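# Set a snap trap using three table-mounted robot arms

## Task

Cock the snap trap: rotate its hammer across to the opposite side and keep it there under the hold-down bar, then tilt the yellow pedal upward until its catch lip rests over the end of that bar. The trap must end up flat on the table, and the set position must hold without any robot supporting it. Any number of arms may help. Mounting points in the scene frame (metres, heading in degrees counter-clockwise from +x): arm1 at x=-0.06 y=-0.43 z=+0.72 heading +90; arm2 at x=-0.50 y=+0.00 z=+0.72 heading +0; arm3 at x=+0.58 y=+0.00 z=+0.72 heading +180. At the end, open the grippers and pull every arm away from the trap.

## Robot and tools

Robots: three identical i2rt Big YAM arms named arm1, arm2 and arm3, each with six revolute joints, a two-finger gripper and a wrist camera. With joints 1 and 6 at zero and the hand level and pointing forward, the wrist camera rides on top of the hand looking toward the fingertips. Maximum reach is roughly 1.0 m from the joint1 axis. Joints move at different speeds, so the hand can sweep a wide, curved path between postures. Room cameras cam_high and cam_low are fixed; wrist cameras are arm1_cam_wrist, arm2_cam_wrist, arm3_cam_wrist.

Frame: a single scene frame, origin on the floor, +z up. Arm feet sit on the tabletop at about z=0.72 (positions in the task). The hand point is midway between the fingertips; its z axis runs along the fingers and the fingers close along its y axis. Hand poses are computed from the true foot pose, which is never printed.

execute_actions(actions, cameras): actions is a list holding either nothing or exactly one action object. That object has optional keys arm1, arm2, arm3; each contains {"joints": {...}} with absolute target values (not offsets) for any of: joint1_rad, joint2_rad, joint3_rad, joint4_rad, joint5_rad, joint6_rad (radians) and gripper_m (fingertip separation in metres). Each arm gets its own dict; every named motion starts simultaneously and may finish at different moments. Ranges and done-tolerances: joint1 -2.879..2.879 (±0.045), rotates the arm about its foot, positive counter-clockwise seen from above, zero points along the foot's heading; joint2 0..3.141 (±0.14), shoulder, zero has the upper arm pointing back roughly horizontal, increasing lifts it up then forward; joint3 0..3.019 (±0.09), elbow, zero is fully folded, increasing opens it; joint4 -1.692..1.57 (±0.055), hand pitch, positive tips fingers up; joint5 -1.57..1.57 (±0.03), sideways swing, positive toward the arm's right; joint6 -2.094..2.094 (±0.035), hand roll, positive clockwise viewed from behind; gripper_m 0..0.093 (±0.003), grip force around 50-62 N per pad, sometimes lower. Any action is capped at 15 s. Unknown keys or out-of-range numbers get the whole call rejected with nothing moving. Joints or arms you omit may keep driving toward earlier targets. cameras lists which camera images to return (omit, null or ["all"] for all; [] for none); an unknown name rejects the call. An empty actions list just reports state and images.

wait(seconds): 0 to 10; commands nothing new, returns the same report. zoom_image(camera, region): region [x0,y0,x1,y1] in pixels of that camera's most recent full image, origin top-left, at most 504x504. read_manual(section): only "licences"; returns licence text, no motion. finished_scene(scene): pass the current scene's number; irreversible; only call once the trap is set and stays set with arms released and clear. Replying without any tool call ends everything.

Reading results: each robot's state includes joint_positions, joint torques (whole drive output in joint order, with per-arm offset, scale and noise; nonzero even in free air, so not a clean contact signal) and joint_status for the last accepted action. off_target: stopped short and may still be pushing. contact_stop or time_out: target discarded and joint holds where it stopped, except that after time_out a joint may keep a target limited to 0.375, 0.375, 0.113, 0.225, 0.075, 0.3 rad (joints 1-6) from its position and will resume if freed. "joint command not followed" with a cause line means a self/inter-arm collision check blocked that arm's joint targets (gripper still executes); listed joints show not_followed and may be retried with later actions until a passing target is given. on_its_own lists uncommanded behaviour; "held at" is the held target, not the actual position. To relieve a pushing joint, command its reported position. Tiny target changes may not move a joint. A joint bearing load sags. pictures names the images in order.

Cautions: arms do not stop on contact and can push hard; avoid pressing into the trap or table. Arms pressing hard against each other fails and ends the run; the collision check ignores fingers, gripper housings and wrist cameras and may react late. No state line reports arm-to-arm contact; object contact does not count. Arms do not wait for one another. Knocking the trap or anything out of the work area fails the task; dropping, slipping, slamming also hurt. Sustained loads heat motors: MOTOR HOT appears from 85 °C, and at 100 °C that arm goes limp (OVER-TEMPERATURE FAULT, joint_status limit_stop_at_motor_heat; resend targets after cooling). Heat accumulates while you think, since the simulation keeps running and holds your last command. Keep actions short and efficient.

Each tool is called as a command line: name --argument value for each argument, lists and objects as JSON in quotes; but a table of rows of numbers goes row by row, as --pt "numbers of a row", without its own name.

## Session

execute_actions --actions '[]'

Scene clock: 0.00 s.
Joint torques (N m, as the arm reports them, + toward a larger angle): no reading
arm1.joint_positions: joint1_rad=+0.008 joint2_rad=+0.443 joint3_rad=+1.464 joint4_rad=-1.547 joint5_rad=-0.010 joint6_rad=-0.011 gripper_m=+0.094
arm1.joint_status: not commanded
arm1.hand: x=-0.0678 y=-0.3106 z=+1.3028 quat_wxyz=(-0.347, +0.629, -0.595, -0.360) (m; scene frame)
arm2.joint_positions: joint1_rad=-0.010 joint2_rad=+0.454 joint3_rad=+1.457 joint4_rad=-1.541 joint5_rad=-0.003 joint6_rad=-0.015 gripper_m=+0.095
arm2.joint_status: not commanded
arm2.hand: x=-0.3756 y=+0.0065 z=+1.3438 quat_wxyz=(-0.496, +0.015, -0.868, +0.003) (m; scene frame)
arm3.joint_positions: joint1_rad=+0.002 joint2_rad=+0.437 joint3_rad=+1.473 joint4_rad=-1.547 joint5_rad=-0.012 joint6_rad=-0.001 gripper_m=+0.094
arm3.joint_status: not commanded
arm3.hand: x=+0.4572 y=+0.0097 z=+1.3579 quat_wxyz=(-0.002, +0.866, -0.019, -0.500) (m; scene frame)
pictures: arm1_cam_wrist, arm2_cam_wrist, arm3_cam_wrist, cam_high, cam_low
Images, in order (width x height): arm1_cam_wrist 504x504, arm2_cam_wrist 504x504, arm3_cam_wrist 504x504, cam_high 504x504, cam_low 504x504.

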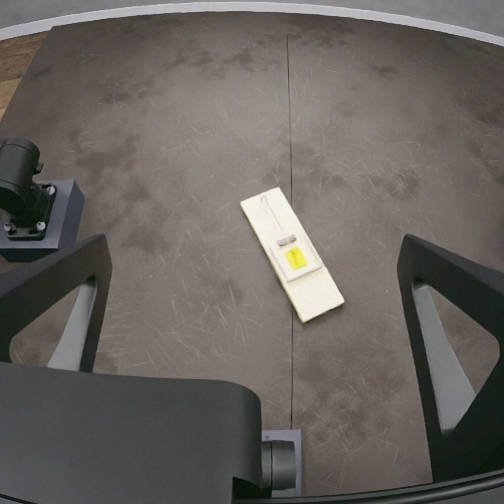

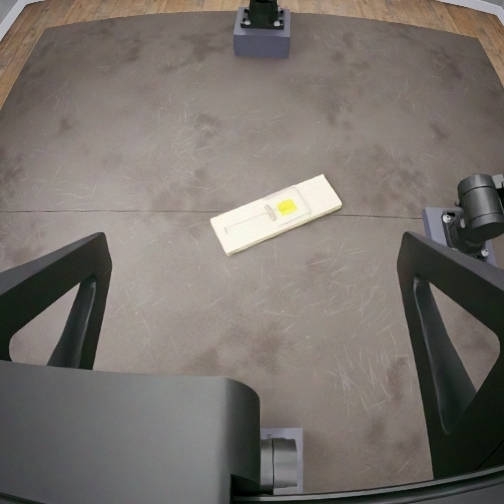

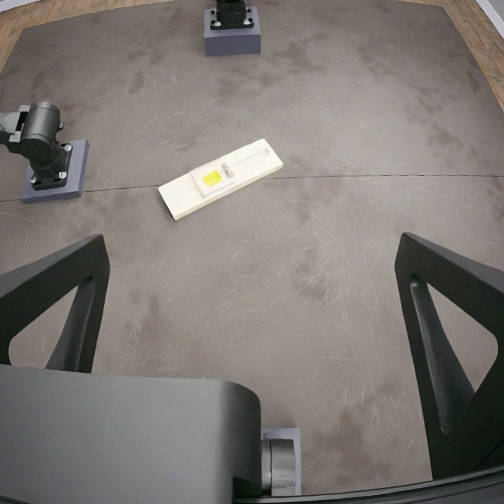

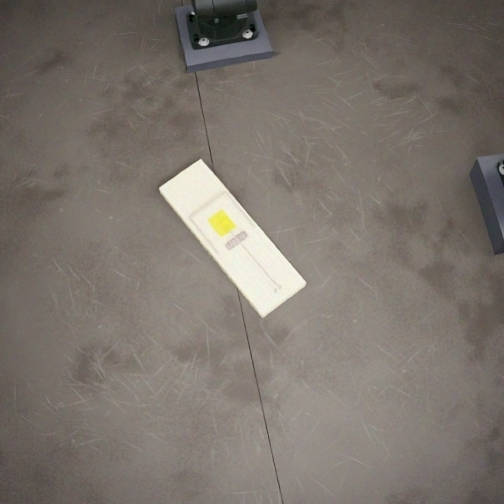

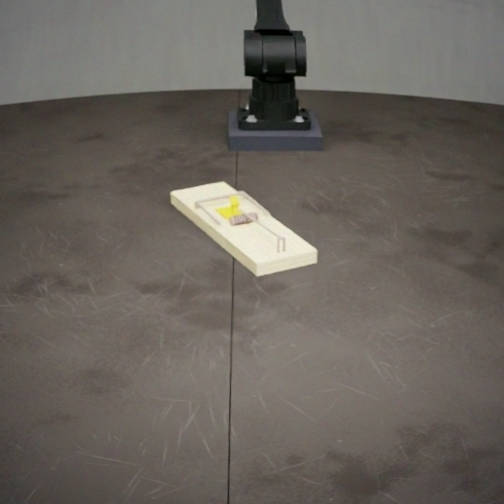

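zoom_image --camera "cam_low" --region '[160, 160, 330, 290]'

zoom_image --camera "cam_high" --region '[150, 150, 320, 320]'

Region (160, 160, 330, 290) of cam_low's 504x504 image, scaled by 2.965, with more detail than that image has; it fills the top 385 rows of this view, and the rest is white.

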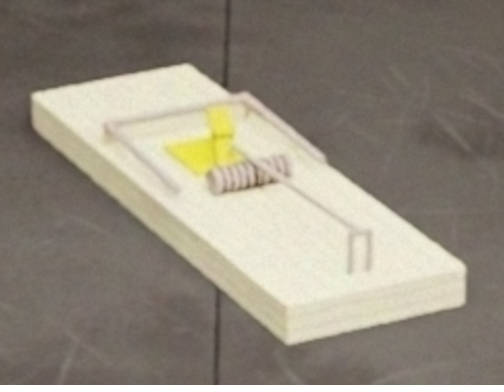

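Region (150, 150, 320, 320) of cam_high's 504x504 image, scaled by 2.965, with more detail than that image has.

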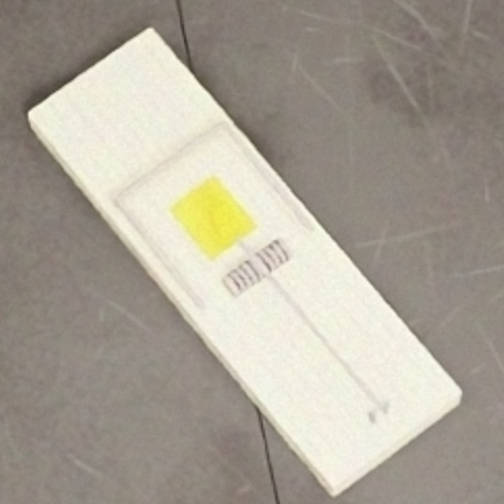

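execute_actions --actions '[{"arm1":{"joints":{"joint1_rad":-0.39,"joint2_rad":0.974,"joint3_rad":0.395,"joint4_rad":-0.52,"gripper_m":0.0}}}]' --cameras '["arm1_cam_wrist","cam_high","cam_low"]'

Scene clock: 2.37 s.
Joint torques (N m, as the arm reports them, + toward a larger angle): arm1=[-1.4  -5.59  8.42  1.87  0.    0.03] | arm2=[0.54 4.92 7.52 2.53 0.03 0.04] | arm3=[-2.08  3.01  6.8   2.24  0.05  0.02]
arm1.joint_positions: joint1_rad=-0.383 joint2_rad=+0.981 joint3_rad=+0.392 joint4_rad=-0.539 joint5_rad=-0.011 joint6_rad=-0.011 gripper_m=+0.000
arm1.joint_status: all done
arm1.hand: x=+0.0394 y=-0.1570 z=+0.7959 quat_wxyz=(-0.180, +0.563, -0.796, -0.129) (m; scene frame)
arm2.joint_positions: joint1_rad=-0.010 joint2_rad=+0.454 joint3_rad=+1.457 joint4_rad=-1.541 joint5_rad=-0.003 joint6_rad=-0.015 gripper_m=+0.095
arm2.joint_status: not commanded
arm2.hand: x=-0.3756 y=+0.0065 z=+1.3438 quat_wxyz=(-0.496, +0.015, -0.868, +0.003) (m; scene frame)
arm3.joint_positions: joint1_rad=+0.002 joint2_rad=+0.437 joint3_rad=+1.473 joint4_rad=-1.547 joint5_rad=-0.012 joint6_rad=-0.001 gripper_m=+0.094
arm3.joint_status: not commanded
arm3.hand: x=+0.4572 y=+0.0097 z=+1.3579 quat_wxyz=(-0.002, +0.866, -0.019, -0.500) (m; scene frame)
pictures: arm1_cam_wrist, cam_high, cam_low
Images, in order (width x height): arm1_cam_wrist 504x504, cam_high 504x504, cam_low 504x504.

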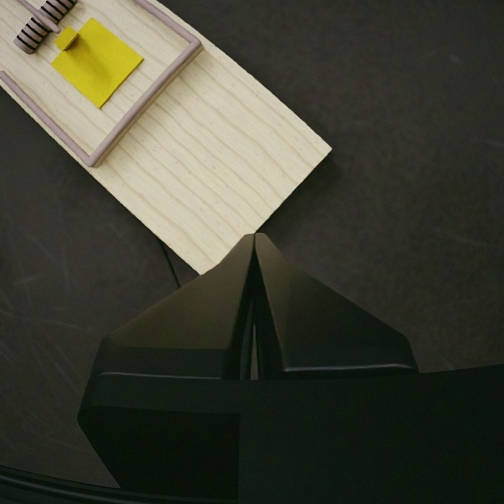

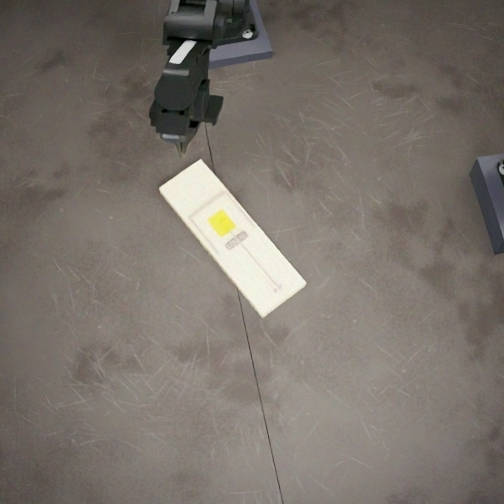

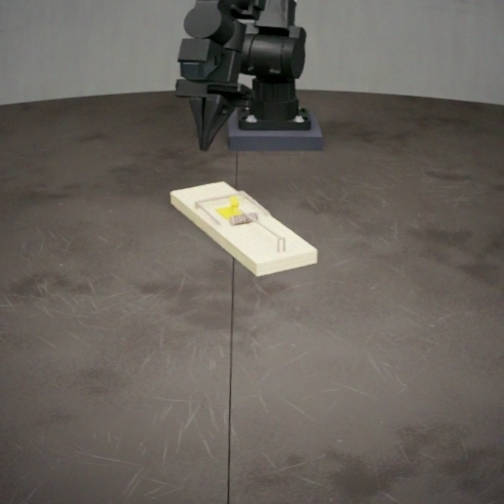

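execute_actions --actions '[{"arm1":{"joints":{"joint1_rad":-0.31,"joint2_rad":1.215,"joint3_rad":0.41,"joint4_rad":-0.27}}}]' --cameras '["arm1_cam_wrist","cam_high","cam_low"]'

Scene clock: 3.50 s.
Joint torques (N m, as the arm reports them, + toward a larger angle): arm1=[ 0.45 -5.98  8.27  1.81 -0.05  0.02] | arm2=[0.52 4.88 7.49 2.54 0.03 0.04] | arm3=[-2.07  2.98  6.8   2.24  0.05  0.02]
arm1.joint_positions: joint1_rad=-0.319 joint2_rad=+1.215 joint3_rad=+0.392 joint4_rad=-0.289 joint5_rad=-0.010 joint6_rad=-0.011 gripper_m=+0.000
arm1.joint_status: all done
arm1.hand: x=+0.0310 y=-0.1208 z=+0.7558 quat_wxyz=(-0.182, +0.587, -0.777, -0.139) (m; scene frame)
arm2.joint_positions: joint1_rad=-0.010 joint2_rad=+0.454 joint3_rad=+1.457 joint4_rad=-1.541 joint5_rad=-0.003 joint6_rad=-0.015 gripper_m=+0.095
arm2.joint_status: not commanded
arm2.hand: x=-0.3756 y=+0.0065 z=+1.3438 quat_wxyz=(-0.496, +0.015, -0.868, +0.003) (m; scene frame)
arm3.joint_positions: joint1_rad=+0.002 joint2_rad=+0.437 joint3_rad=+1.473 joint4_rad=-1.547 joint5_rad=-0.012 joint6_rad=-0.001 gripper_m=+0.094
arm3.joint_status: not commanded
arm3.hand: x=+0.4572 y=+0.0097 z=+1.3579 quat_wxyz=(-0.002, +0.866, -0.019, -0.500) (m; scene frame)
pictures: arm1_cam_wrist, cam_high, cam_low
Images, in order (width x height): arm1_cam_wrist 504x504, cam_high 504x504, cam_low 504x504.

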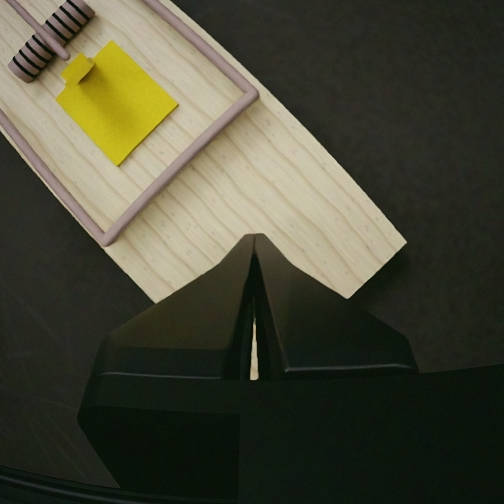

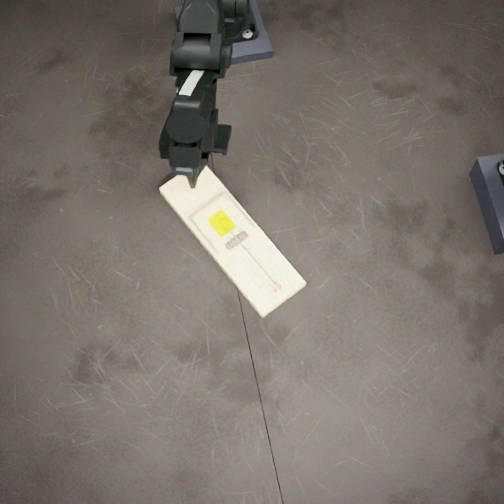

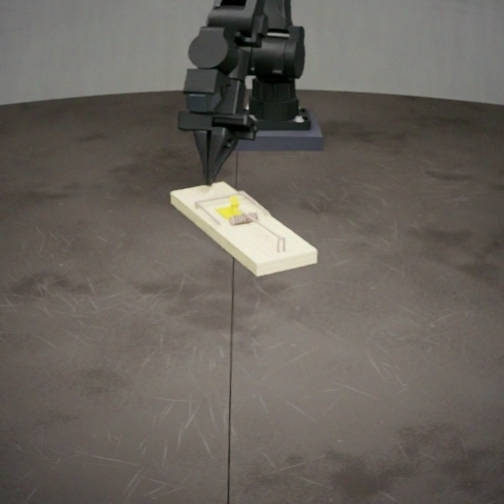

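execute_actions --actions '[{"arm1":{"joints":{"joint2_rad":1.27}},"arm2":{"joints":{"joint1_rad":0.106,"joint2_rad":1.53,"joint3_rad":0.285,"joint4_rad":0.68,"joint6_rad":1.57,"gripper_m":0.03}}}]' --cameras '["arm2_cam_wrist","cam_high","cam_low"]'

Scene clock: 5.97 s.
Joint torques (N m, as the arm reports them, + toward a larger angle): arm1=[ 0.24 -5.43  7.76  1.66 -0.02  0.01] | arm2=[ 1.35 -6.56  4.36  3.17  0.02  0.05] | arm3=[-2.05  2.98  6.79  2.24  0.05  0.02]
arm1.joint_positions: joint1_rad=-0.319 joint2_rad=+1.255 joint3_rad=+0.394 joint4_rad=-0.283 joint5_rad=-0.010 joint6_rad=-0.011 gripper_m=+0.000
arm1.joint_status: all done
arm1.hand: x=+0.0303 y=-0.1237 z=+0.7451 quat_wxyz=(-0.170, +0.589, -0.780, -0.129) (m; scene frame)
arm2.joint_positions: joint1_rad=+0.097 joint2_rad=+1.532 joint3_rad=+0.284 joint4_rad=+0.657 joint5_rad=-0.002 joint6_rad=+1.562 gripper_m=+0.030
arm2.joint_status: all done
arm2.hand: x=-0.1023 y=+0.0480 z=+0.8039 quat_wxyz=(-0.318, -0.580, -0.664, -0.350) (m; scene frame)
arm3.joint_positions: joint1_rad=+0.002 joint2_rad=+0.437 joint3_rad=+1.473 joint4_rad=-1.547 joint5_rad=-0.012 joint6_rad=-0.001 gripper_m=+0.094
arm3.joint_status: not commanded
arm3.hand: x=+0.4572 y=+0.0097 z=+1.3579 quat_wxyz=(-0.002, +0.866, -0.019, -0.500) (m; scene frame)
pictures: arm2_cam_wrist, cam_high, cam_low
Images, in order (width x height): arm2_cam_wrist 504x504, cam_high 504x504, cam_low 504x504.

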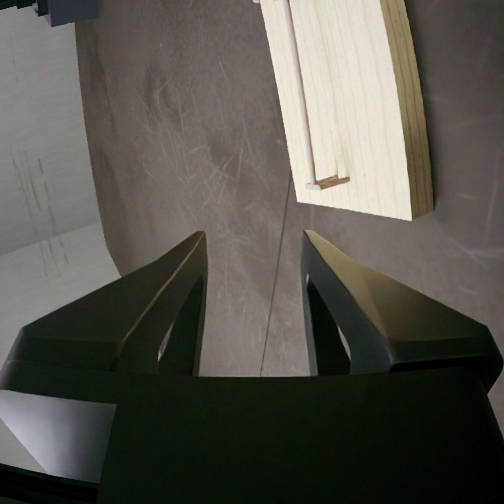

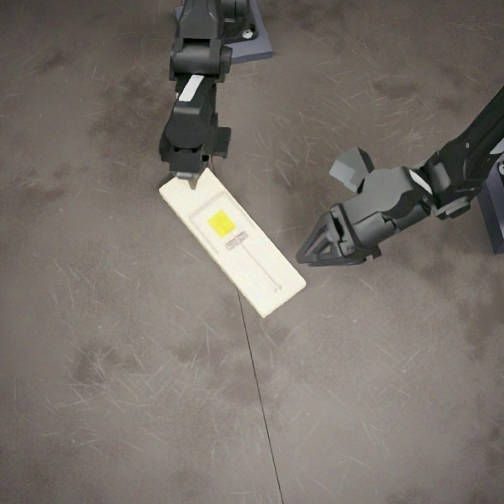

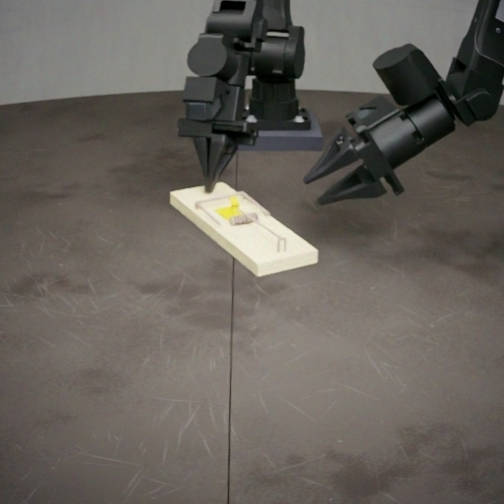

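execute_actions --actions '[{"arm2":{"joints":{"joint1_rad":0.025,"joint2_rad":1.754,"joint3_rad":0.345,"joint4_rad":0.84}}}]' --cameras '["arm2_cam_wrist","cam_high","cam_low"]'

Scene clock: 7.13 s.
Joint torques (N m, as the arm reports them, + toward a larger angle): arm1=[ 0.13 -5.35  7.75  1.72 -0.05  0.03] | arm2=[-0.24 -7.6   4.3   3.04  0.03  0.05] | arm3=[-2.1   2.98  6.8   2.25  0.05  0.02]
arm1.joint_positions: joint1_rad=-0.319 joint2_rad=+1.255 joint3_rad=+0.394 joint4_rad=-0.283 joint5_rad=-0.010 joint6_rad=-0.011 gripper_m=+0.000
arm1.joint_status: not commanded
arm1.hand: x=+0.0303 y=-0.1237 z=+0.7451 quat_wxyz=(-0.170, +0.589, -0.780, -0.129) (m; scene frame)
arm2.joint_positions: joint1_rad=+0.031 joint2_rad=+1.759 joint3_rad=+0.325 joint4_rad=+0.817 joint5_rad=-0.002 joint6_rad=+1.563 gripper_m=+0.030
arm2.joint_status: all done
arm2.hand: x=-0.0884 y=+0.0217 z=+0.7608 quat_wxyz=(-0.321, -0.606, -0.648, -0.332) (m; scene frame)
arm3.joint_positions: joint1_rad=+0.002 joint2_rad=+0.437 joint3_rad=+1.473 joint4_rad=-1.547 joint5_rad=-0.012 joint6_rad=-0.001 gripper_m=+0.094
arm3.joint_status: not commanded
arm3.hand: x=+0.4572 y=+0.0097 z=+1.3579 quat_wxyz=(-0.002, +0.866, -0.019, -0.500) (m; scene frame)
pictures: arm2_cam_wrist, cam_high, cam_low
Images, in order (width x height): arm2_cam_wrist 504x504, cam_high 504x504, cam_low 504x504.

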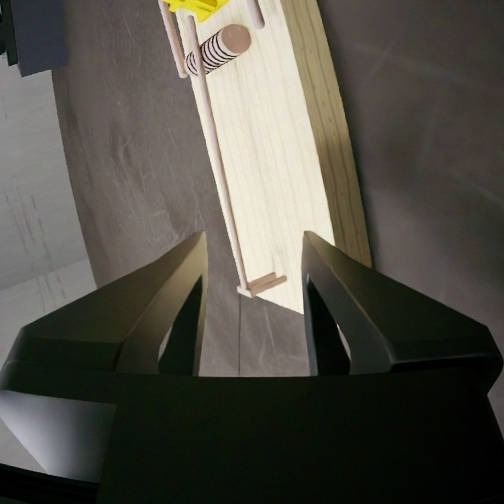

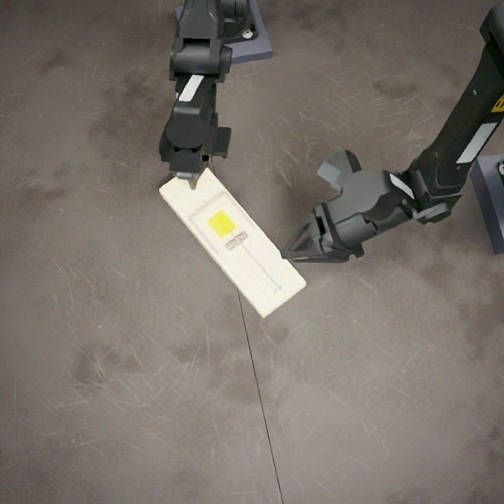

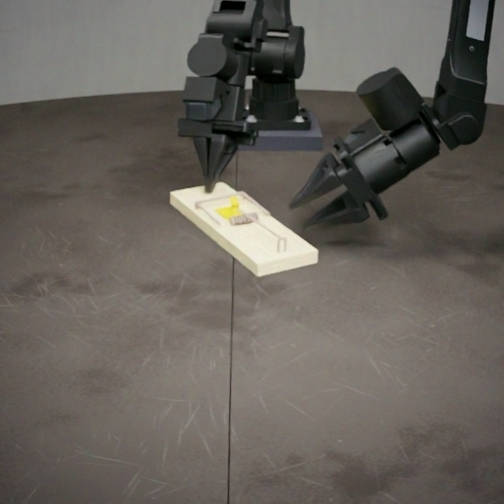

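execute_actions --actions '[{"arm2":{"joints":{"joint2_rad":1.775,"joint3_rad":0.44,"joint4_rad":0.785}}}]' --cameras '["arm2_cam_wrist","cam_low"]'

execute_actions --actions '[{"arm2":{"joints":{"joint2_rad":1.80,"joint3_rad":0.52,"joint4_rad":0.72}}}]' --cameras '["arm2_cam_wrist","cam_high","cam_low"]'

Scene clock: 8.10 s.
Joint torques (N m, as the arm reports them, + toward a larger angle): arm1=[-0.08 -6.47  7.67  1.83 -0.03 -0.02] | arm2=[-0.3  -8.71  4.54  2.01  0.01  0.03] | arm3=[-2.11  3.    6.8   2.24  0.06  0.01]
arm1.joint_positions: joint1_rad=-0.319 joint2_rad=+1.255 joint3_rad=+0.394 joint4_rad=-0.283 joint5_rad=-0.010 joint6_rad=-0.011 gripper_m=+0.000
arm1.joint_status: not commanded
arm1.hand: x=+0.0303 y=-0.1237 z=+0.7451 quat_wxyz=(-0.170, +0.589, -0.780, -0.129) (m; scene frame)
arm2.joint_positions: joint1_rad=+0.031 joint2_rad=+1.773 joint3_rad=+0.426 joint4_rad=+0.794 joint5_rad=-0.002 joint6_rad=+1.563 gripper_m=+0.030
arm2.joint_status: all done
arm2.hand: x=-0.0420 y=+0.0244 z=+0.7783 quat_wxyz=(-0.341, -0.595, -0.637, -0.352) (m; scene frame)
arm3.joint_positions: joint1_rad=+0.002 joint2_rad=+0.437 joint3_rad=+1.473 joint4_rad=-1.547 joint5_rad=-0.012 joint6_rad=-0.001 gripper_m=+0.094
arm3.joint_status: not commanded
arm3.hand: x=+0.4572 y=+0.0097 z=+1.3579 quat_wxyz=(-0.002, +0.866, -0.019, -0.500) (m; scene frame)
pictures: arm2_cam_wrist, cam_low
Images, in order (width x height): arm2_cam_wrist 504x504, cam_low 504x504.

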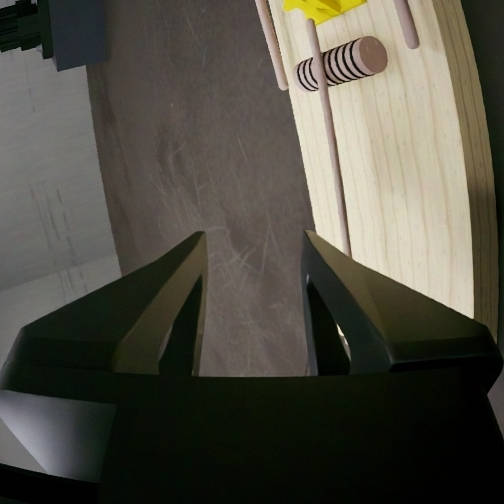

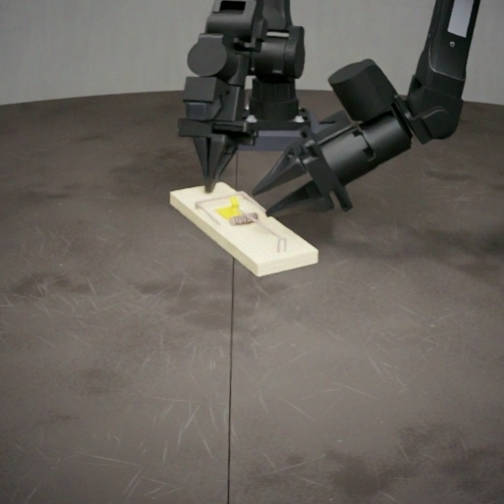

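Scene clock: 8.93 s.
Joint torques (N m, as the arm reports them, + toward a larger angle): arm1=[ 0.2  -6.06  7.82  1.53 -0.06  0.01] | arm2=[-0.08 -9.85  5.66  1.82  0.02  0.05] | arm3=[-2.1   2.98  6.79  2.24  0.05  0.02]
arm1.joint_positions: joint1_rad=-0.319 joint2_rad=+1.255 joint3_rad=+0.394 joint4_rad=-0.283 joint5_rad=-0.010 joint6_rad=-0.011 gripper_m=+0.000
arm1.joint_status: not commanded
arm1.hand: x=+0.0303 y=-0.1237 z=+0.7451 quat_wxyz=(-0.170, +0.589, -0.780, -0.129) (m; scene frame)
arm2.joint_positions: joint1_rad=+0.031 joint2_rad=+1.800 joint3_rad=+0.496 joint4_rad=+0.730 joint5_rad=-0.002 joint6_rad=+1.563 gripper_m=+0.030
arm2.joint_status: all done
arm2.hand: x=-0.0191 y=+0.0256 z=+0.7741 quat_wxyz=(-0.334, -0.599, -0.641, -0.346) (m; scene frame)
arm3.joint_positions: joint1_rad=+0.002 joint2_rad=+0.437 joint3_rad=+1.473 joint4_rad=-1.547 joint5_rad=-0.012 joint6_rad=-0.001 gripper_m=+0.094
arm3.joint_status: not commanded
arm3.hand: x=+0.4572 y=+0.0097 z=+1.3579 quat_wxyz=(-0.002, +0.866, -0.019, -0.500) (m; scene frame)
pictures: arm2_cam_wrist, cam_high, cam_low
Images, in order (width x height): arm2_cam_wrist 504x504, cam_high 504x504, cam_low 504x504.

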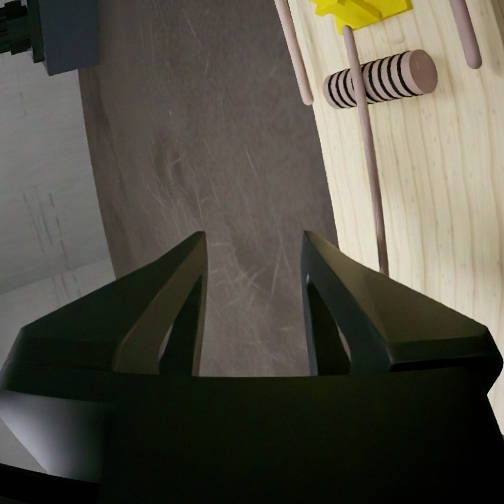

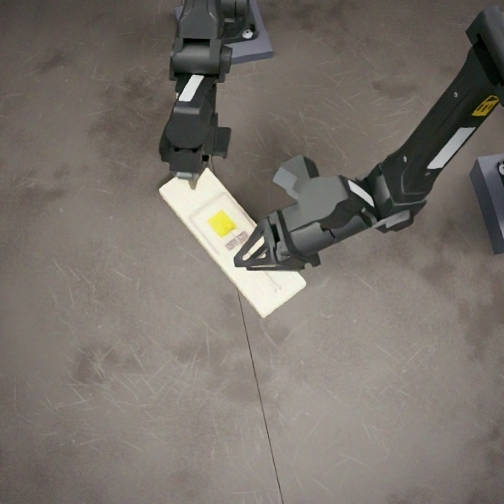

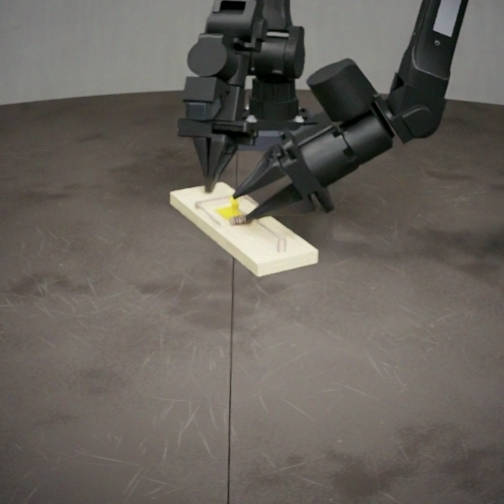

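execute_actions --actions '[{"arm2":{"joints":{"gripper_m":0.0,"joint2_rad":1.755}}}]' --cameras '[]'

execute_actions --actions '[{"arm2":{"joints":{"joint3_rad":0.395}}}]' --cameras '["arm2_cam_wrist","cam_low"]'

Scene clock: 9.83 s.
Joint torques (N m, as the arm reports them, + toward a larger angle): arm1=[ 0.4  -5.63  7.93  1.58  0.02  0.11] | arm2=[-0.3  -9.27  5.92  1.89  0.01  0.03] | arm3=[-2.09  2.99  6.79  2.24  0.05  0.01]
arm1.joint_positions: joint1_rad=-0.319 joint2_rad=+1.255 joint3_rad=+0.394 joint4_rad=-0.283 joint5_rad=-0.010 joint6_rad=-0.011 gripper_m=+0.000
arm1.joint_status: not commanded
arm1.hand: x=+0.0303 y=-0.1237 z=+0.7451 quat_wxyz=(-0.170, +0.589, -0.780, -0.129) (m; scene frame)
arm2.joint_positions: joint1_rad=+0.031 joint2_rad=+1.763 joint3_rad=+0.496 joint4_rad=+0.728 joint5_rad=-0.002 joint6_rad=+1.563 gripper_m=+0.001
arm2.joint_status: all done
arm2.hand: x=-0.0142 y=+0.0260 z=+0.7908 quat_wxyz=(-0.345, -0.593, -0.634, -0.357) (m; scene frame)
arm3.joint_positions: joint1_rad=+0.002 joint2_rad=+0.437 joint3_rad=+1.473 joint4_rad=-1.547 joint5_rad=-0.012 joint6_rad=-0.001 gripper_m=+0.094
arm3.joint_status: not commanded
arm3.hand: x=+0.4572 y=+0.0097 z=+1.3579 quat_wxyz=(-0.002, +0.866, -0.019, -0.500) (m; scene frame)
pictures: none
No camera images: the call's "cameras" was empty. Leave "cameras" out to get every camera's image.

Scene clock: 10.87 s.
Joint torques (N m, as the arm reports them, + toward a larger angle): arm1=[ 0.84 -5.31  7.64  1.44  0.01  0.04] | arm2=[-0.2  -8.29  3.78  1.95  0.02  0.04] | arm3=[-2.07  2.99  6.79  2.24  0.05  0.02]
arm1.joint_positions: joint1_rad=-0.319 joint2_rad=+1.255 joint3_rad=+0.394 joint4_rad=-0.283 joint5_rad=-0.010 joint6_rad=-0.011 gripper_m=+0.000
arm1.joint_status: not commanded
arm1.hand: x=+0.0303 y=-0.1237 z=+0.7451 quat_wxyz=(-0.170, +0.589, -0.780, -0.129) (m; scene frame)
arm2.joint_positions: joint1_rad=+0.031 joint2_rad=+1.762 joint3_rad=+0.389 joint4_rad=+0.725 joint5_rad=-0.002 joint6_rad=+1.563 gripper_m=+0.001
arm2.joint_status: all done
arm2.hand: x=-0.0686 y=+0.0228 z=+0.7583 quat_wxyz=(-0.312, -0.611, -0.653, -0.322) (m; scene frame)
arm3.joint_positions: joint1_rad=+0.002 joint2_rad=+0.437 joint3_rad=+1.473 joint4_rad=-1.547 joint5_rad=-0.012 joint6_rad=-0.001 gripper_m=+0.094
arm3.joint_status: not commanded
arm3.hand: x=+0.4572 y=+0.0097 z=+1.3579 quat_wxyz=(-0.002, +0.866, -0.019, -0.500) (m; scene frame)
pictures: arm2_cam_wrist, cam_low
Images, in order (width x height): arm2_cam_wrist 504x504, cam_low 504x504.

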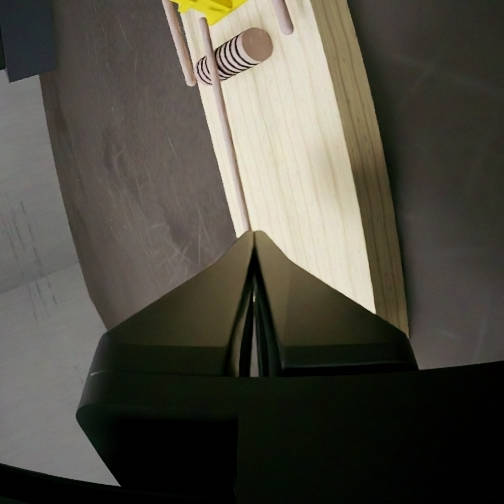

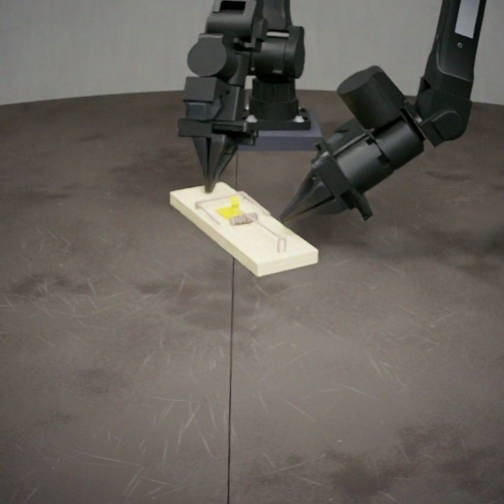

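execute_actions --actions '[{"arm2":{"joints":{"gripper_m":0.022}}}]' --cameras '[]'

execute_actions --actions '[{"arm2":{"joints":{"joint3_rad":0.47,"joint2_rad":1.81}}}]' --cameras '["arm2_cam_wrist","cam_low"]'

zoom_image --camera "cam_low" --region '[180, 150, 350, 290]'

Scene clock: 11.50 s.
Joint torques (N m, as the arm reports them, + toward a larger angle): arm1=[-0.21 -5.1   7.69  1.61 -0.06  0.03] | arm2=[-0.31 -8.88  3.58  1.97  0.02  0.03] | arm3=[-2.06  2.99  6.8   2.24  0.05  0.02]
arm1.joint_positions: joint1_rad=-0.319 joint2_rad=+1.255 joint3_rad=+0.394 joint4_rad=-0.283 joint5_rad=-0.010 joint6_rad=-0.011 gripper_m=+0.000
arm1.joint_status: not commanded
arm1.hand: x=+0.0303 y=-0.1237 z=+0.7451 quat_wxyz=(-0.170, +0.589, -0.780, -0.129) (m; scene frame)
arm2.joint_positions: joint1_rad=+0.031 joint2_rad=+1.762 joint3_rad=+0.389 joint4_rad=+0.725 joint5_rad=-0.002 joint6_rad=+1.563 gripper_m=+0.022
arm2.joint_status: all done
arm2.hand: x=-0.0686 y=+0.0228 z=+0.7583 quat_wxyz=(-0.312, -0.611, -0.653, -0.322) (m; scene frame)
arm3.joint_positions: joint1_rad=+0.002 joint2_rad=+0.437 joint3_rad=+1.473 joint4_rad=-1.547 joint5_rad=-0.012 joint6_rad=-0.001 gripper_m=+0.094
arm3.joint_status: not commanded
arm3.hand: x=+0.4572 y=+0.0097 z=+1.3579 quat_wxyz=(-0.002, +0.866, -0.019, -0.500) (m; scene frame)
pictures: none
No camera images: the call's "cameras" was empty. Leave "cameras" out to get every camera's image.

Scene clock: 12.23 s.
Joint torques (N m, as the arm reports them, + toward a larger angle): arm1=[ 0.51 -5.1   7.95  1.57 -0.05  0.  ] | arm2=[-0.21 -9.41  5.01  1.98  0.02  0.03] | arm3=[-2.07  3.    6.79  2.25  0.05  0.02]
arm1.joint_positions: joint1_rad=-0.319 joint2_rad=+1.255 joint3_rad=+0.394 joint4_rad=-0.283 joint5_rad=-0.010 joint6_rad=-0.011 gripper_m=+0.000
arm1.joint_status: not commanded
arm1.hand: x=+0.0303 y=-0.1237 z=+0.7451 quat_wxyz=(-0.170, +0.589, -0.780, -0.129) (m; scene frame)
arm2.joint_positions: joint1_rad=+0.031 joint2_rad=+1.811 joint3_rad=+0.448 joint4_rad=+0.725 joint5_rad=-0.002 joint6_rad=+1.563 gripper_m=+0.022
arm2.joint_status: all done
arm2.hand: x=-0.0459 y=+0.0239 z=+0.7541 quat_wxyz=(-0.315, -0.609, -0.651, -0.325) (m; scene frame)
arm3.joint_positions: joint1_rad=+0.002 joint2_rad=+0.437 joint3_rad=+1.473 joint4_rad=-1.547 joint5_rad=-0.012 joint6_rad=-0.001 gripper_m=+0.094
arm3.joint_status: not commanded
arm3.hand: x=+0.4572 y=+0.0097 z=+1.3579 quat_wxyz=(-0.002, +0.866, -0.019, -0.500) (m; scene frame)
pictures: arm2_cam_wrist, cam_low
Images, in order (width x height): arm2_cam_wrist 504x504, cam_low 504x504.

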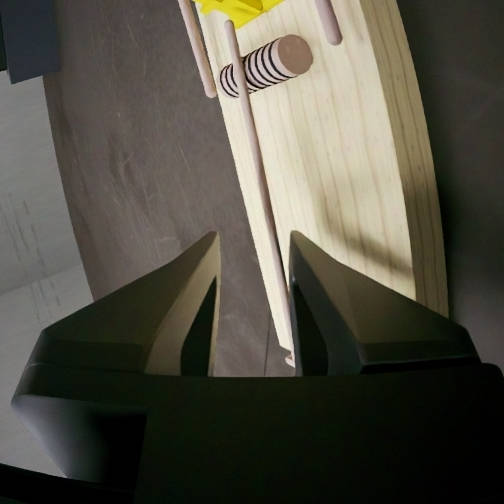

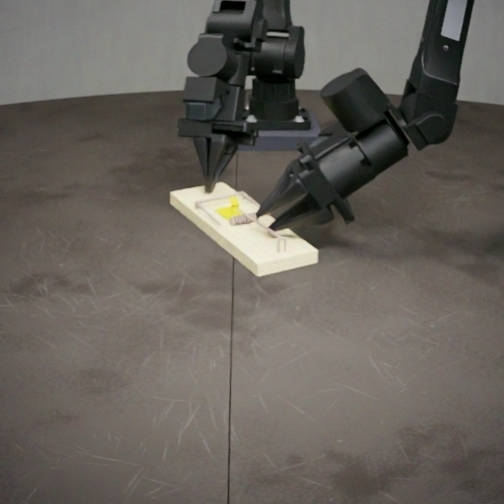

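Region (180, 150, 350, 290) of cam_low's 504x504 image, scaled by 2.965, with more detail than that image has; it fills the top 415 rows of this view, and the rest is white.

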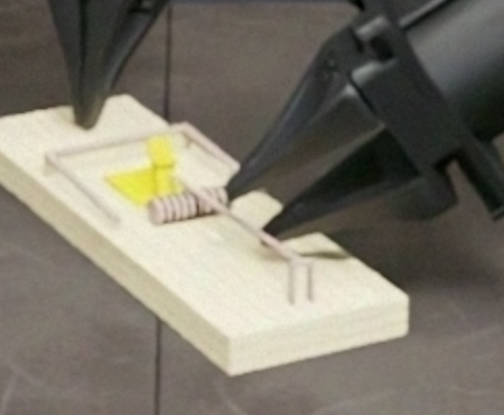

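Just under. Advance a bit more horizontally, opening slightly.

execute_actions --actions '[{"arm2":{"joints":{"joint3_rad":0.52,"joint2_rad":1.84,"gripper_m":0.028}}}]' --cameras '["arm2_cam_wrist","cam_low"]'

zoom_image --camera "cam_low" --region '[180, 150, 350, 290]'

Scene clock: 13.00 s.
Joint torques (N m, as the arm reports them, + toward a larger angle): arm1=[ 0.52 -5.54  7.88  1.7  -0.03  0.05] | arm2=[-0.18 -9.9   5.7   1.96  0.02  0.05] | arm3=[-2.06  2.99  6.79  2.24  0.05  0.02]
arm1.joint_positions: joint1_rad=-0.319 joint2_rad=+1.255 joint3_rad=+0.394 joint4_rad=-0.283 joint5_rad=-0.010 joint6_rad=-0.011 gripper_m=+0.000
arm1.joint_status: not commanded
arm1.hand: x=+0.0303 y=-0.1237 z=+0.7451 quat_wxyz=(-0.170, +0.589, -0.780, -0.129) (m; scene frame)
arm2.joint_positions: joint1_rad=+0.031 joint2_rad=+1.838 joint3_rad=+0.493 joint4_rad=+0.725 joint5_rad=-0.002 joint6_rad=+1.563 gripper_m=+0.028
arm2.joint_status: all done
arm2.hand: x=-0.0277 y=+0.0249 z=+0.7545 quat_wxyz=(-0.320, -0.607, -0.648, -0.330) (m; scene frame)
arm3.joint_positions: joint1_rad=+0.002 joint2_rad=+0.437 joint3_rad=+1.473 joint4_rad=-1.547 joint5_rad=-0.012 joint6_rad=-0.001 gripper_m=+0.094
arm3.joint_status: not commanded
arm3.hand: x=+0.4572 y=+0.0097 z=+1.3579 quat_wxyz=(-0.002, +0.866, -0.019, -0.500) (m; scene frame)
pictures: arm2_cam_wrist, cam_low
Images, in order (width x height): arm2_cam_wrist 504x504, cam_low 504x504.

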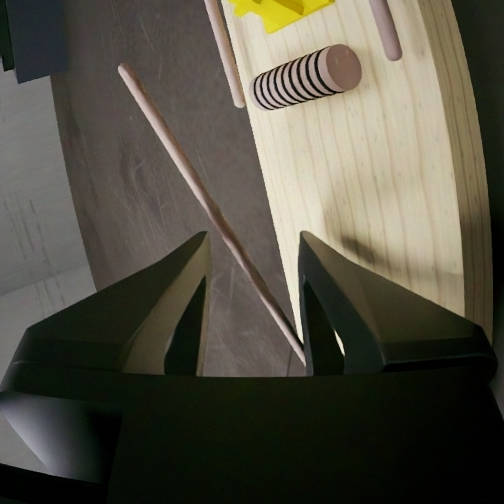

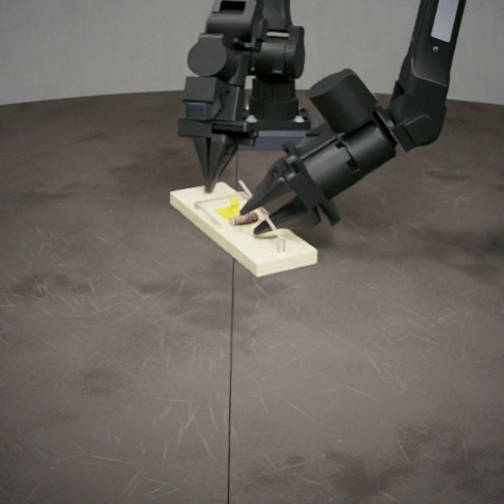

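Region (180, 150, 350, 290) of cam_low's 504x504 image, scaled by 2.965, with more detail than that image has; it fills the top 415 rows of this view, and the rest is white.

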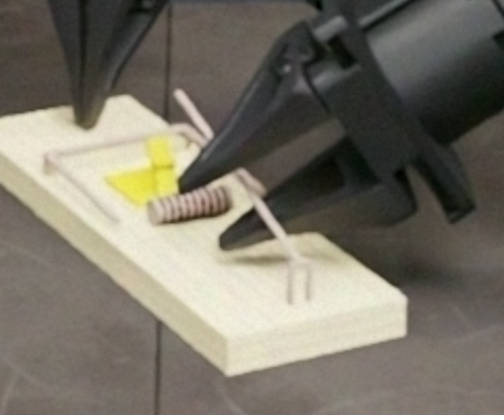

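execute_actions --actions '[{"arm2":{"joints":{"joint2_rad":1.76,"joint6_rad":0.85,"gripper_m":0.035}}}]' --cameras '["arm2_cam_wrist","cam_low"]'

Scene clock: 14.77 s.
Joint torques (N m, as the arm reports them, + toward a larger angle): arm1=[-0.16 -5.94  7.73  1.84 -0.06  0.03] | arm2=[-0.16 -9.74  6.26  2.12  0.   -0.13] | arm3=[-2.1   2.99  6.79  2.24  0.05  0.02]
arm1.joint_positions: joint1_rad=-0.319 joint2_rad=+1.255 joint3_rad=+0.394 joint4_rad=-0.283 joint5_rad=-0.010 joint6_rad=-0.011 gripper_m=+0.000
arm1.joint_status: not commanded
arm1.hand: x=+0.0303 y=-0.1236 z=+0.7451 quat_wxyz=(-0.170, +0.589, -0.780, -0.129) (m; scene frame)
arm2.joint_positions: joint1_rad=+0.031 joint2_rad=+1.764 joint3_rad=+0.493 joint4_rad=+0.723 joint5_rad=-0.002 joint6_rad=+0.858 gripper_m=+0.035
arm2.joint_status: all done
arm2.hand: x=-0.0169 y=+0.0258 z=+0.7879 quat_wxyz=(-0.443, -0.339, -0.802, -0.214) (m; scene frame)
arm3.joint_positions: joint1_rad=+0.002 joint2_rad=+0.437 joint3_rad=+1.473 joint4_rad=-1.547 joint5_rad=-0.012 joint6_rad=-0.001 gripper_m=+0.094
arm3.joint_status: not commanded
arm3.hand: x=+0.4572 y=+0.0097 z=+1.3579 quat_wxyz=(-0.002, +0.866, -0.019, -0.500) (m; scene frame)
pictures: arm2_cam_wrist, cam_low
Images, in order (width x height): arm2_cam_wrist 504x504, cam_low 504x504.

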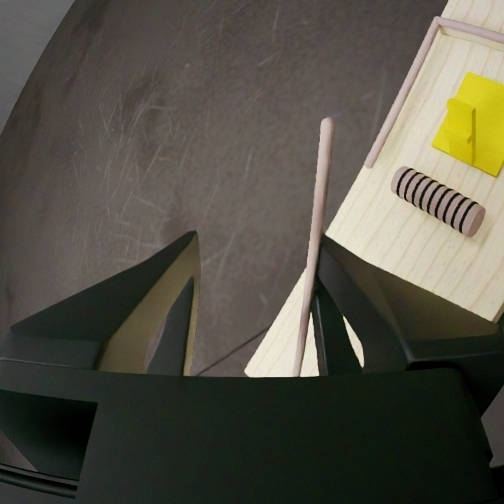

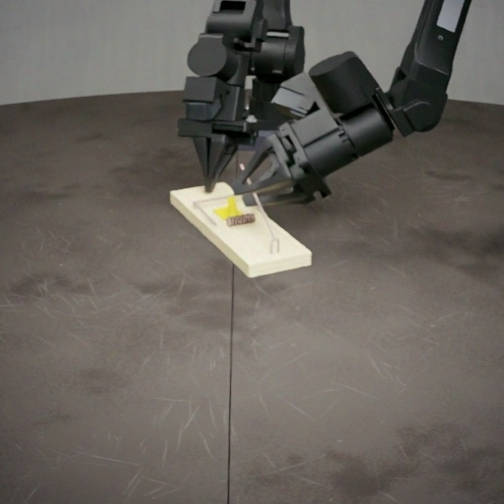

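execute_actions --actions '[{"arm1":{"joints":{"joint2_rad":1.29}},"arm2":{"joints":{"joint1_rad":0.11,"joint2_rad":1.73,"joint3_rad":0.455,"joint6_rad":0.3}}}]' --cameras '["cam_low"]'

execute_actions --actions '[{"arm2":{"joints":{"joint1_rad":0.20,"joint2_rad":1.70,"joint3_rad":0.415,"joint6_rad":-0.3}}}]' --cameras '["arm2_cam_wrist","cam_low","cam_high"]'

Scene clock: 16.50 s.
Joint torques (N m, as the arm reports them, + toward a larger angle): arm1=[-0.18 -3.08  7.84  1.57 -0.04  0.08] | arm2=[ 0.71 -9.69  3.86  2.06 -0.01 -0.08] | arm3=[-2.1   2.99  6.8   2.24  0.05  0.01]
arm1.joint_positions: joint1_rad=-0.319 joint2_rad=+1.258 joint3_rad=+0.394 joint4_rad=-0.282 joint5_rad=-0.010 joint6_rad=-0.011 gripper_m=+0.000
arm1.joint_status: all done
arm1.hand: x=+0.0303 y=-0.1238 z=+0.7444 quat_wxyz=(-0.169, +0.589, -0.780, -0.129) (m; scene frame)
arm2.joint_positions: joint1_rad=+0.108 joint2_rad=+1.739 joint3_rad=+0.458 joint4_rad=+0.723 joint5_rad=-0.002 joint6_rad=+0.309 gripper_m=+0.035
arm2.joint_status: all done
arm2.hand: x=-0.0340 y=+0.0609 z=+0.7879 quat_wxyz=(-0.476, -0.075, -0.870, -0.103) (m; scene frame)
arm3.joint_positions: joint1_rad=+0.002 joint2_rad=+0.437 joint3_rad=+1.473 joint4_rad=-1.547 joint5_rad=-0.012 joint6_rad=-0.001 gripper_m=+0.094
arm3.joint_status: not commanded
arm3.hand: x=+0.4572 y=+0.0097 z=+1.3579 quat_wxyz=(-0.002, +0.866, -0.019, -0.500) (m; scene frame)
pictures: cam_low
Images, in order (width x height): cam_low 504x504.

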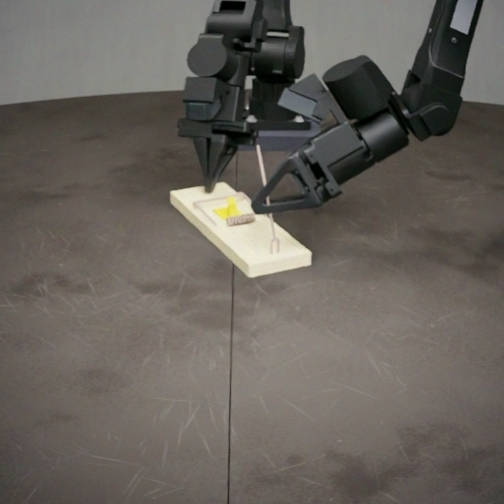

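Scene clock: 18.10 s.
Joint torques (N m, as the arm reports them, + toward a larger angle): arm1=[ 0.51 -3.71  7.81  1.65 -0.06  0.  ] | arm2=[ 0.82 -9.37  3.75  2.05 -0.04 -0.01] | arm3=[-2.09  2.99  6.79  2.25  0.05  0.02]
arm1.joint_positions: joint1_rad=-0.319 joint2_rad=+1.258 joint3_rad=+0.394 joint4_rad=-0.280 joint5_rad=-0.010 joint6_rad=-0.011 gripper_m=+0.000
arm1.joint_status: not commanded
arm1.hand: x=+0.0304 y=-0.1234 z=+0.7445 quat_wxyz=(-0.170, +0.589, -0.780, -0.129) (m; scene frame)
arm2.joint_positions: joint1_rad=+0.195 joint2_rad=+1.710 joint3_rad=+0.418 joint4_rad=+0.723 joint5_rad=-0.002 joint6_rad=-0.292 gripper_m=+0.035
arm2.joint_status: all done
arm2.hand: x=-0.0570 y=+0.0981 z=+0.7874 quat_wxyz=(-0.482, +0.224, -0.847, +0.021) (m; scene frame)
arm3.joint_positions: joint1_rad=+0.002 joint2_rad=+0.437 joint3_rad=+1.473 joint4_rad=-1.547 joint5_rad=-0.012 joint6_rad=-0.001 gripper_m=+0.094
arm3.joint_status: not commanded
arm3.hand: x=+0.4572 y=+0.0097 z=+1.3579 quat_wxyz=(-0.002, +0.866, -0.019, -0.500) (m; scene frame)
pictures: arm2_cam_wrist, cam_high, cam_low
Images, in order (width x height): arm2_cam_wrist 504x504, cam_high 504x504, cam_low 504x504.

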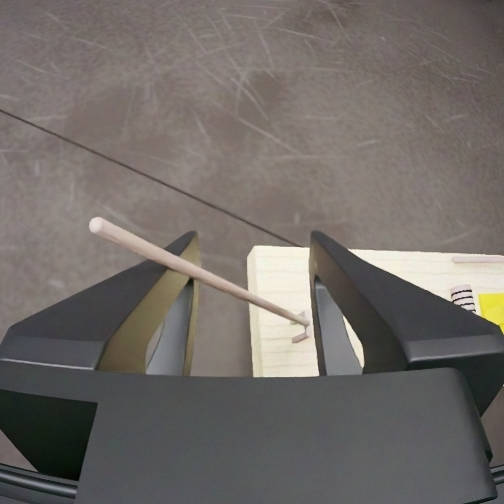

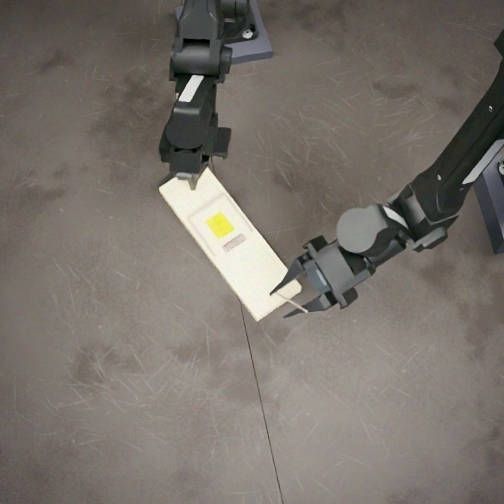

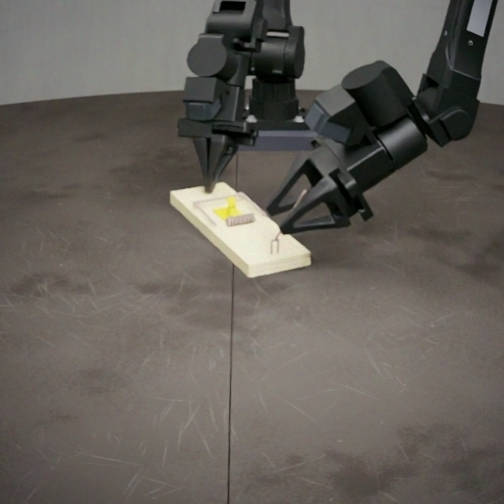

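execute_actions --actions '[{"arm3":{"joints":{"joint1_rad":0.125,"joint2_rad":1.80,"joint3_rad":0.54,"joint4_rad":0.715,"joint6_rad":-1.57,"gripper_m":0.022}}}]' --cameras '["arm3_cam_wrist","cam_low","cam_high"]'

Scene clock: 20.50 s.
Joint torques (N m, as the arm reports them, + toward a larger angle): arm1=[-0.52 -4.06  7.62  1.68 -0.02 -0.01] | arm2=[ 0.85 -9.33  3.75  2.09 -0.02 -0.03] | arm3=[ -1.16 -11.68   3.27   3.02   0.04   0.  ]
arm1.joint_positions: joint1_rad=-0.319 joint2_rad=+1.258 joint3_rad=+0.394 joint4_rad=-0.280 joint5_rad=-0.010 joint6_rad=-0.011 gripper_m=+0.000
arm1.joint_status: not commanded
arm1.hand: x=+0.0304 y=-0.1234 z=+0.7445 quat_wxyz=(-0.170, +0.589, -0.780, -0.129) (m; scene frame)
arm2.joint_positions: joint1_rad=+0.195 joint2_rad=+1.710 joint3_rad=+0.418 joint4_rad=+0.723 joint5_rad=-0.002 joint6_rad=-0.292 gripper_m=+0.035
arm2.joint_status: not commanded
arm2.hand: x=-0.0570 y=+0.0981 z=+0.7874 quat_wxyz=(-0.482, +0.224, -0.847, +0.021) (m; scene frame)
arm3.joint_positions: joint1_rad=+0.118 joint2_rad=+1.792 joint3_rad=+0.547 joint4_rad=+0.690 joint5_rad=-0.013 joint6_rad=-1.560 gripper_m=+0.022
arm3.joint_status: all done
arm3.hand: x=+0.0790 y=-0.0365 z=+0.7870 quat_wxyz=(-0.319, +0.601, +0.638, -0.361) (m; scene frame)
pictures: arm3_cam_wrist, cam_high, cam_low
Images, in order (width x height): arm3_cam_wrist 504x504, cam_high 504x504, cam_low 504x504.

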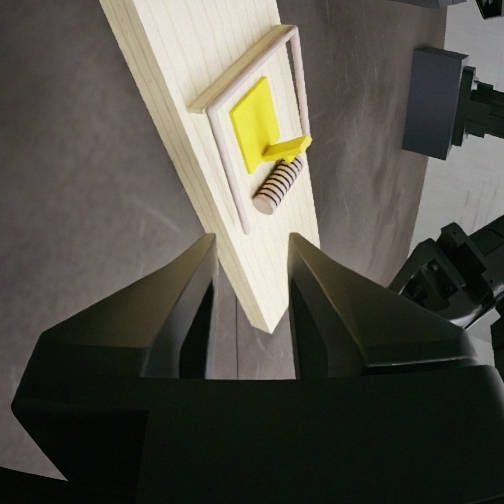

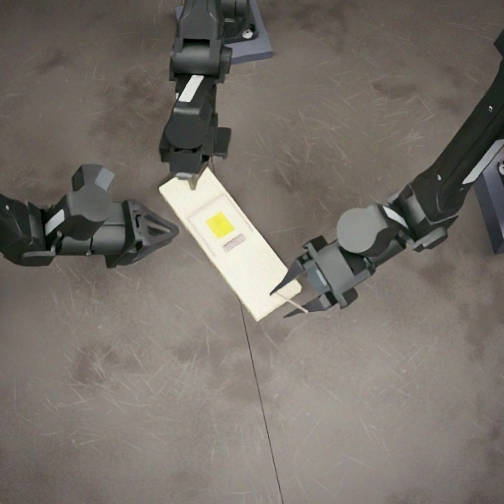

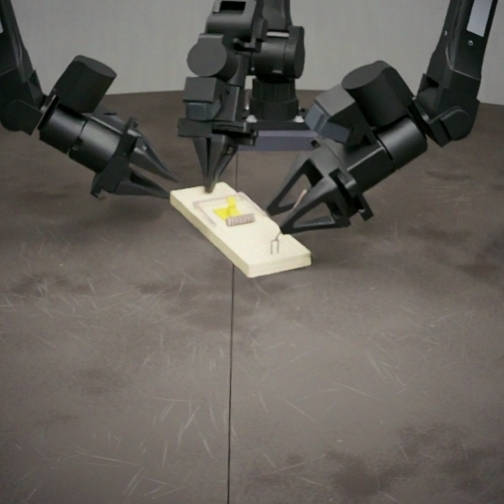

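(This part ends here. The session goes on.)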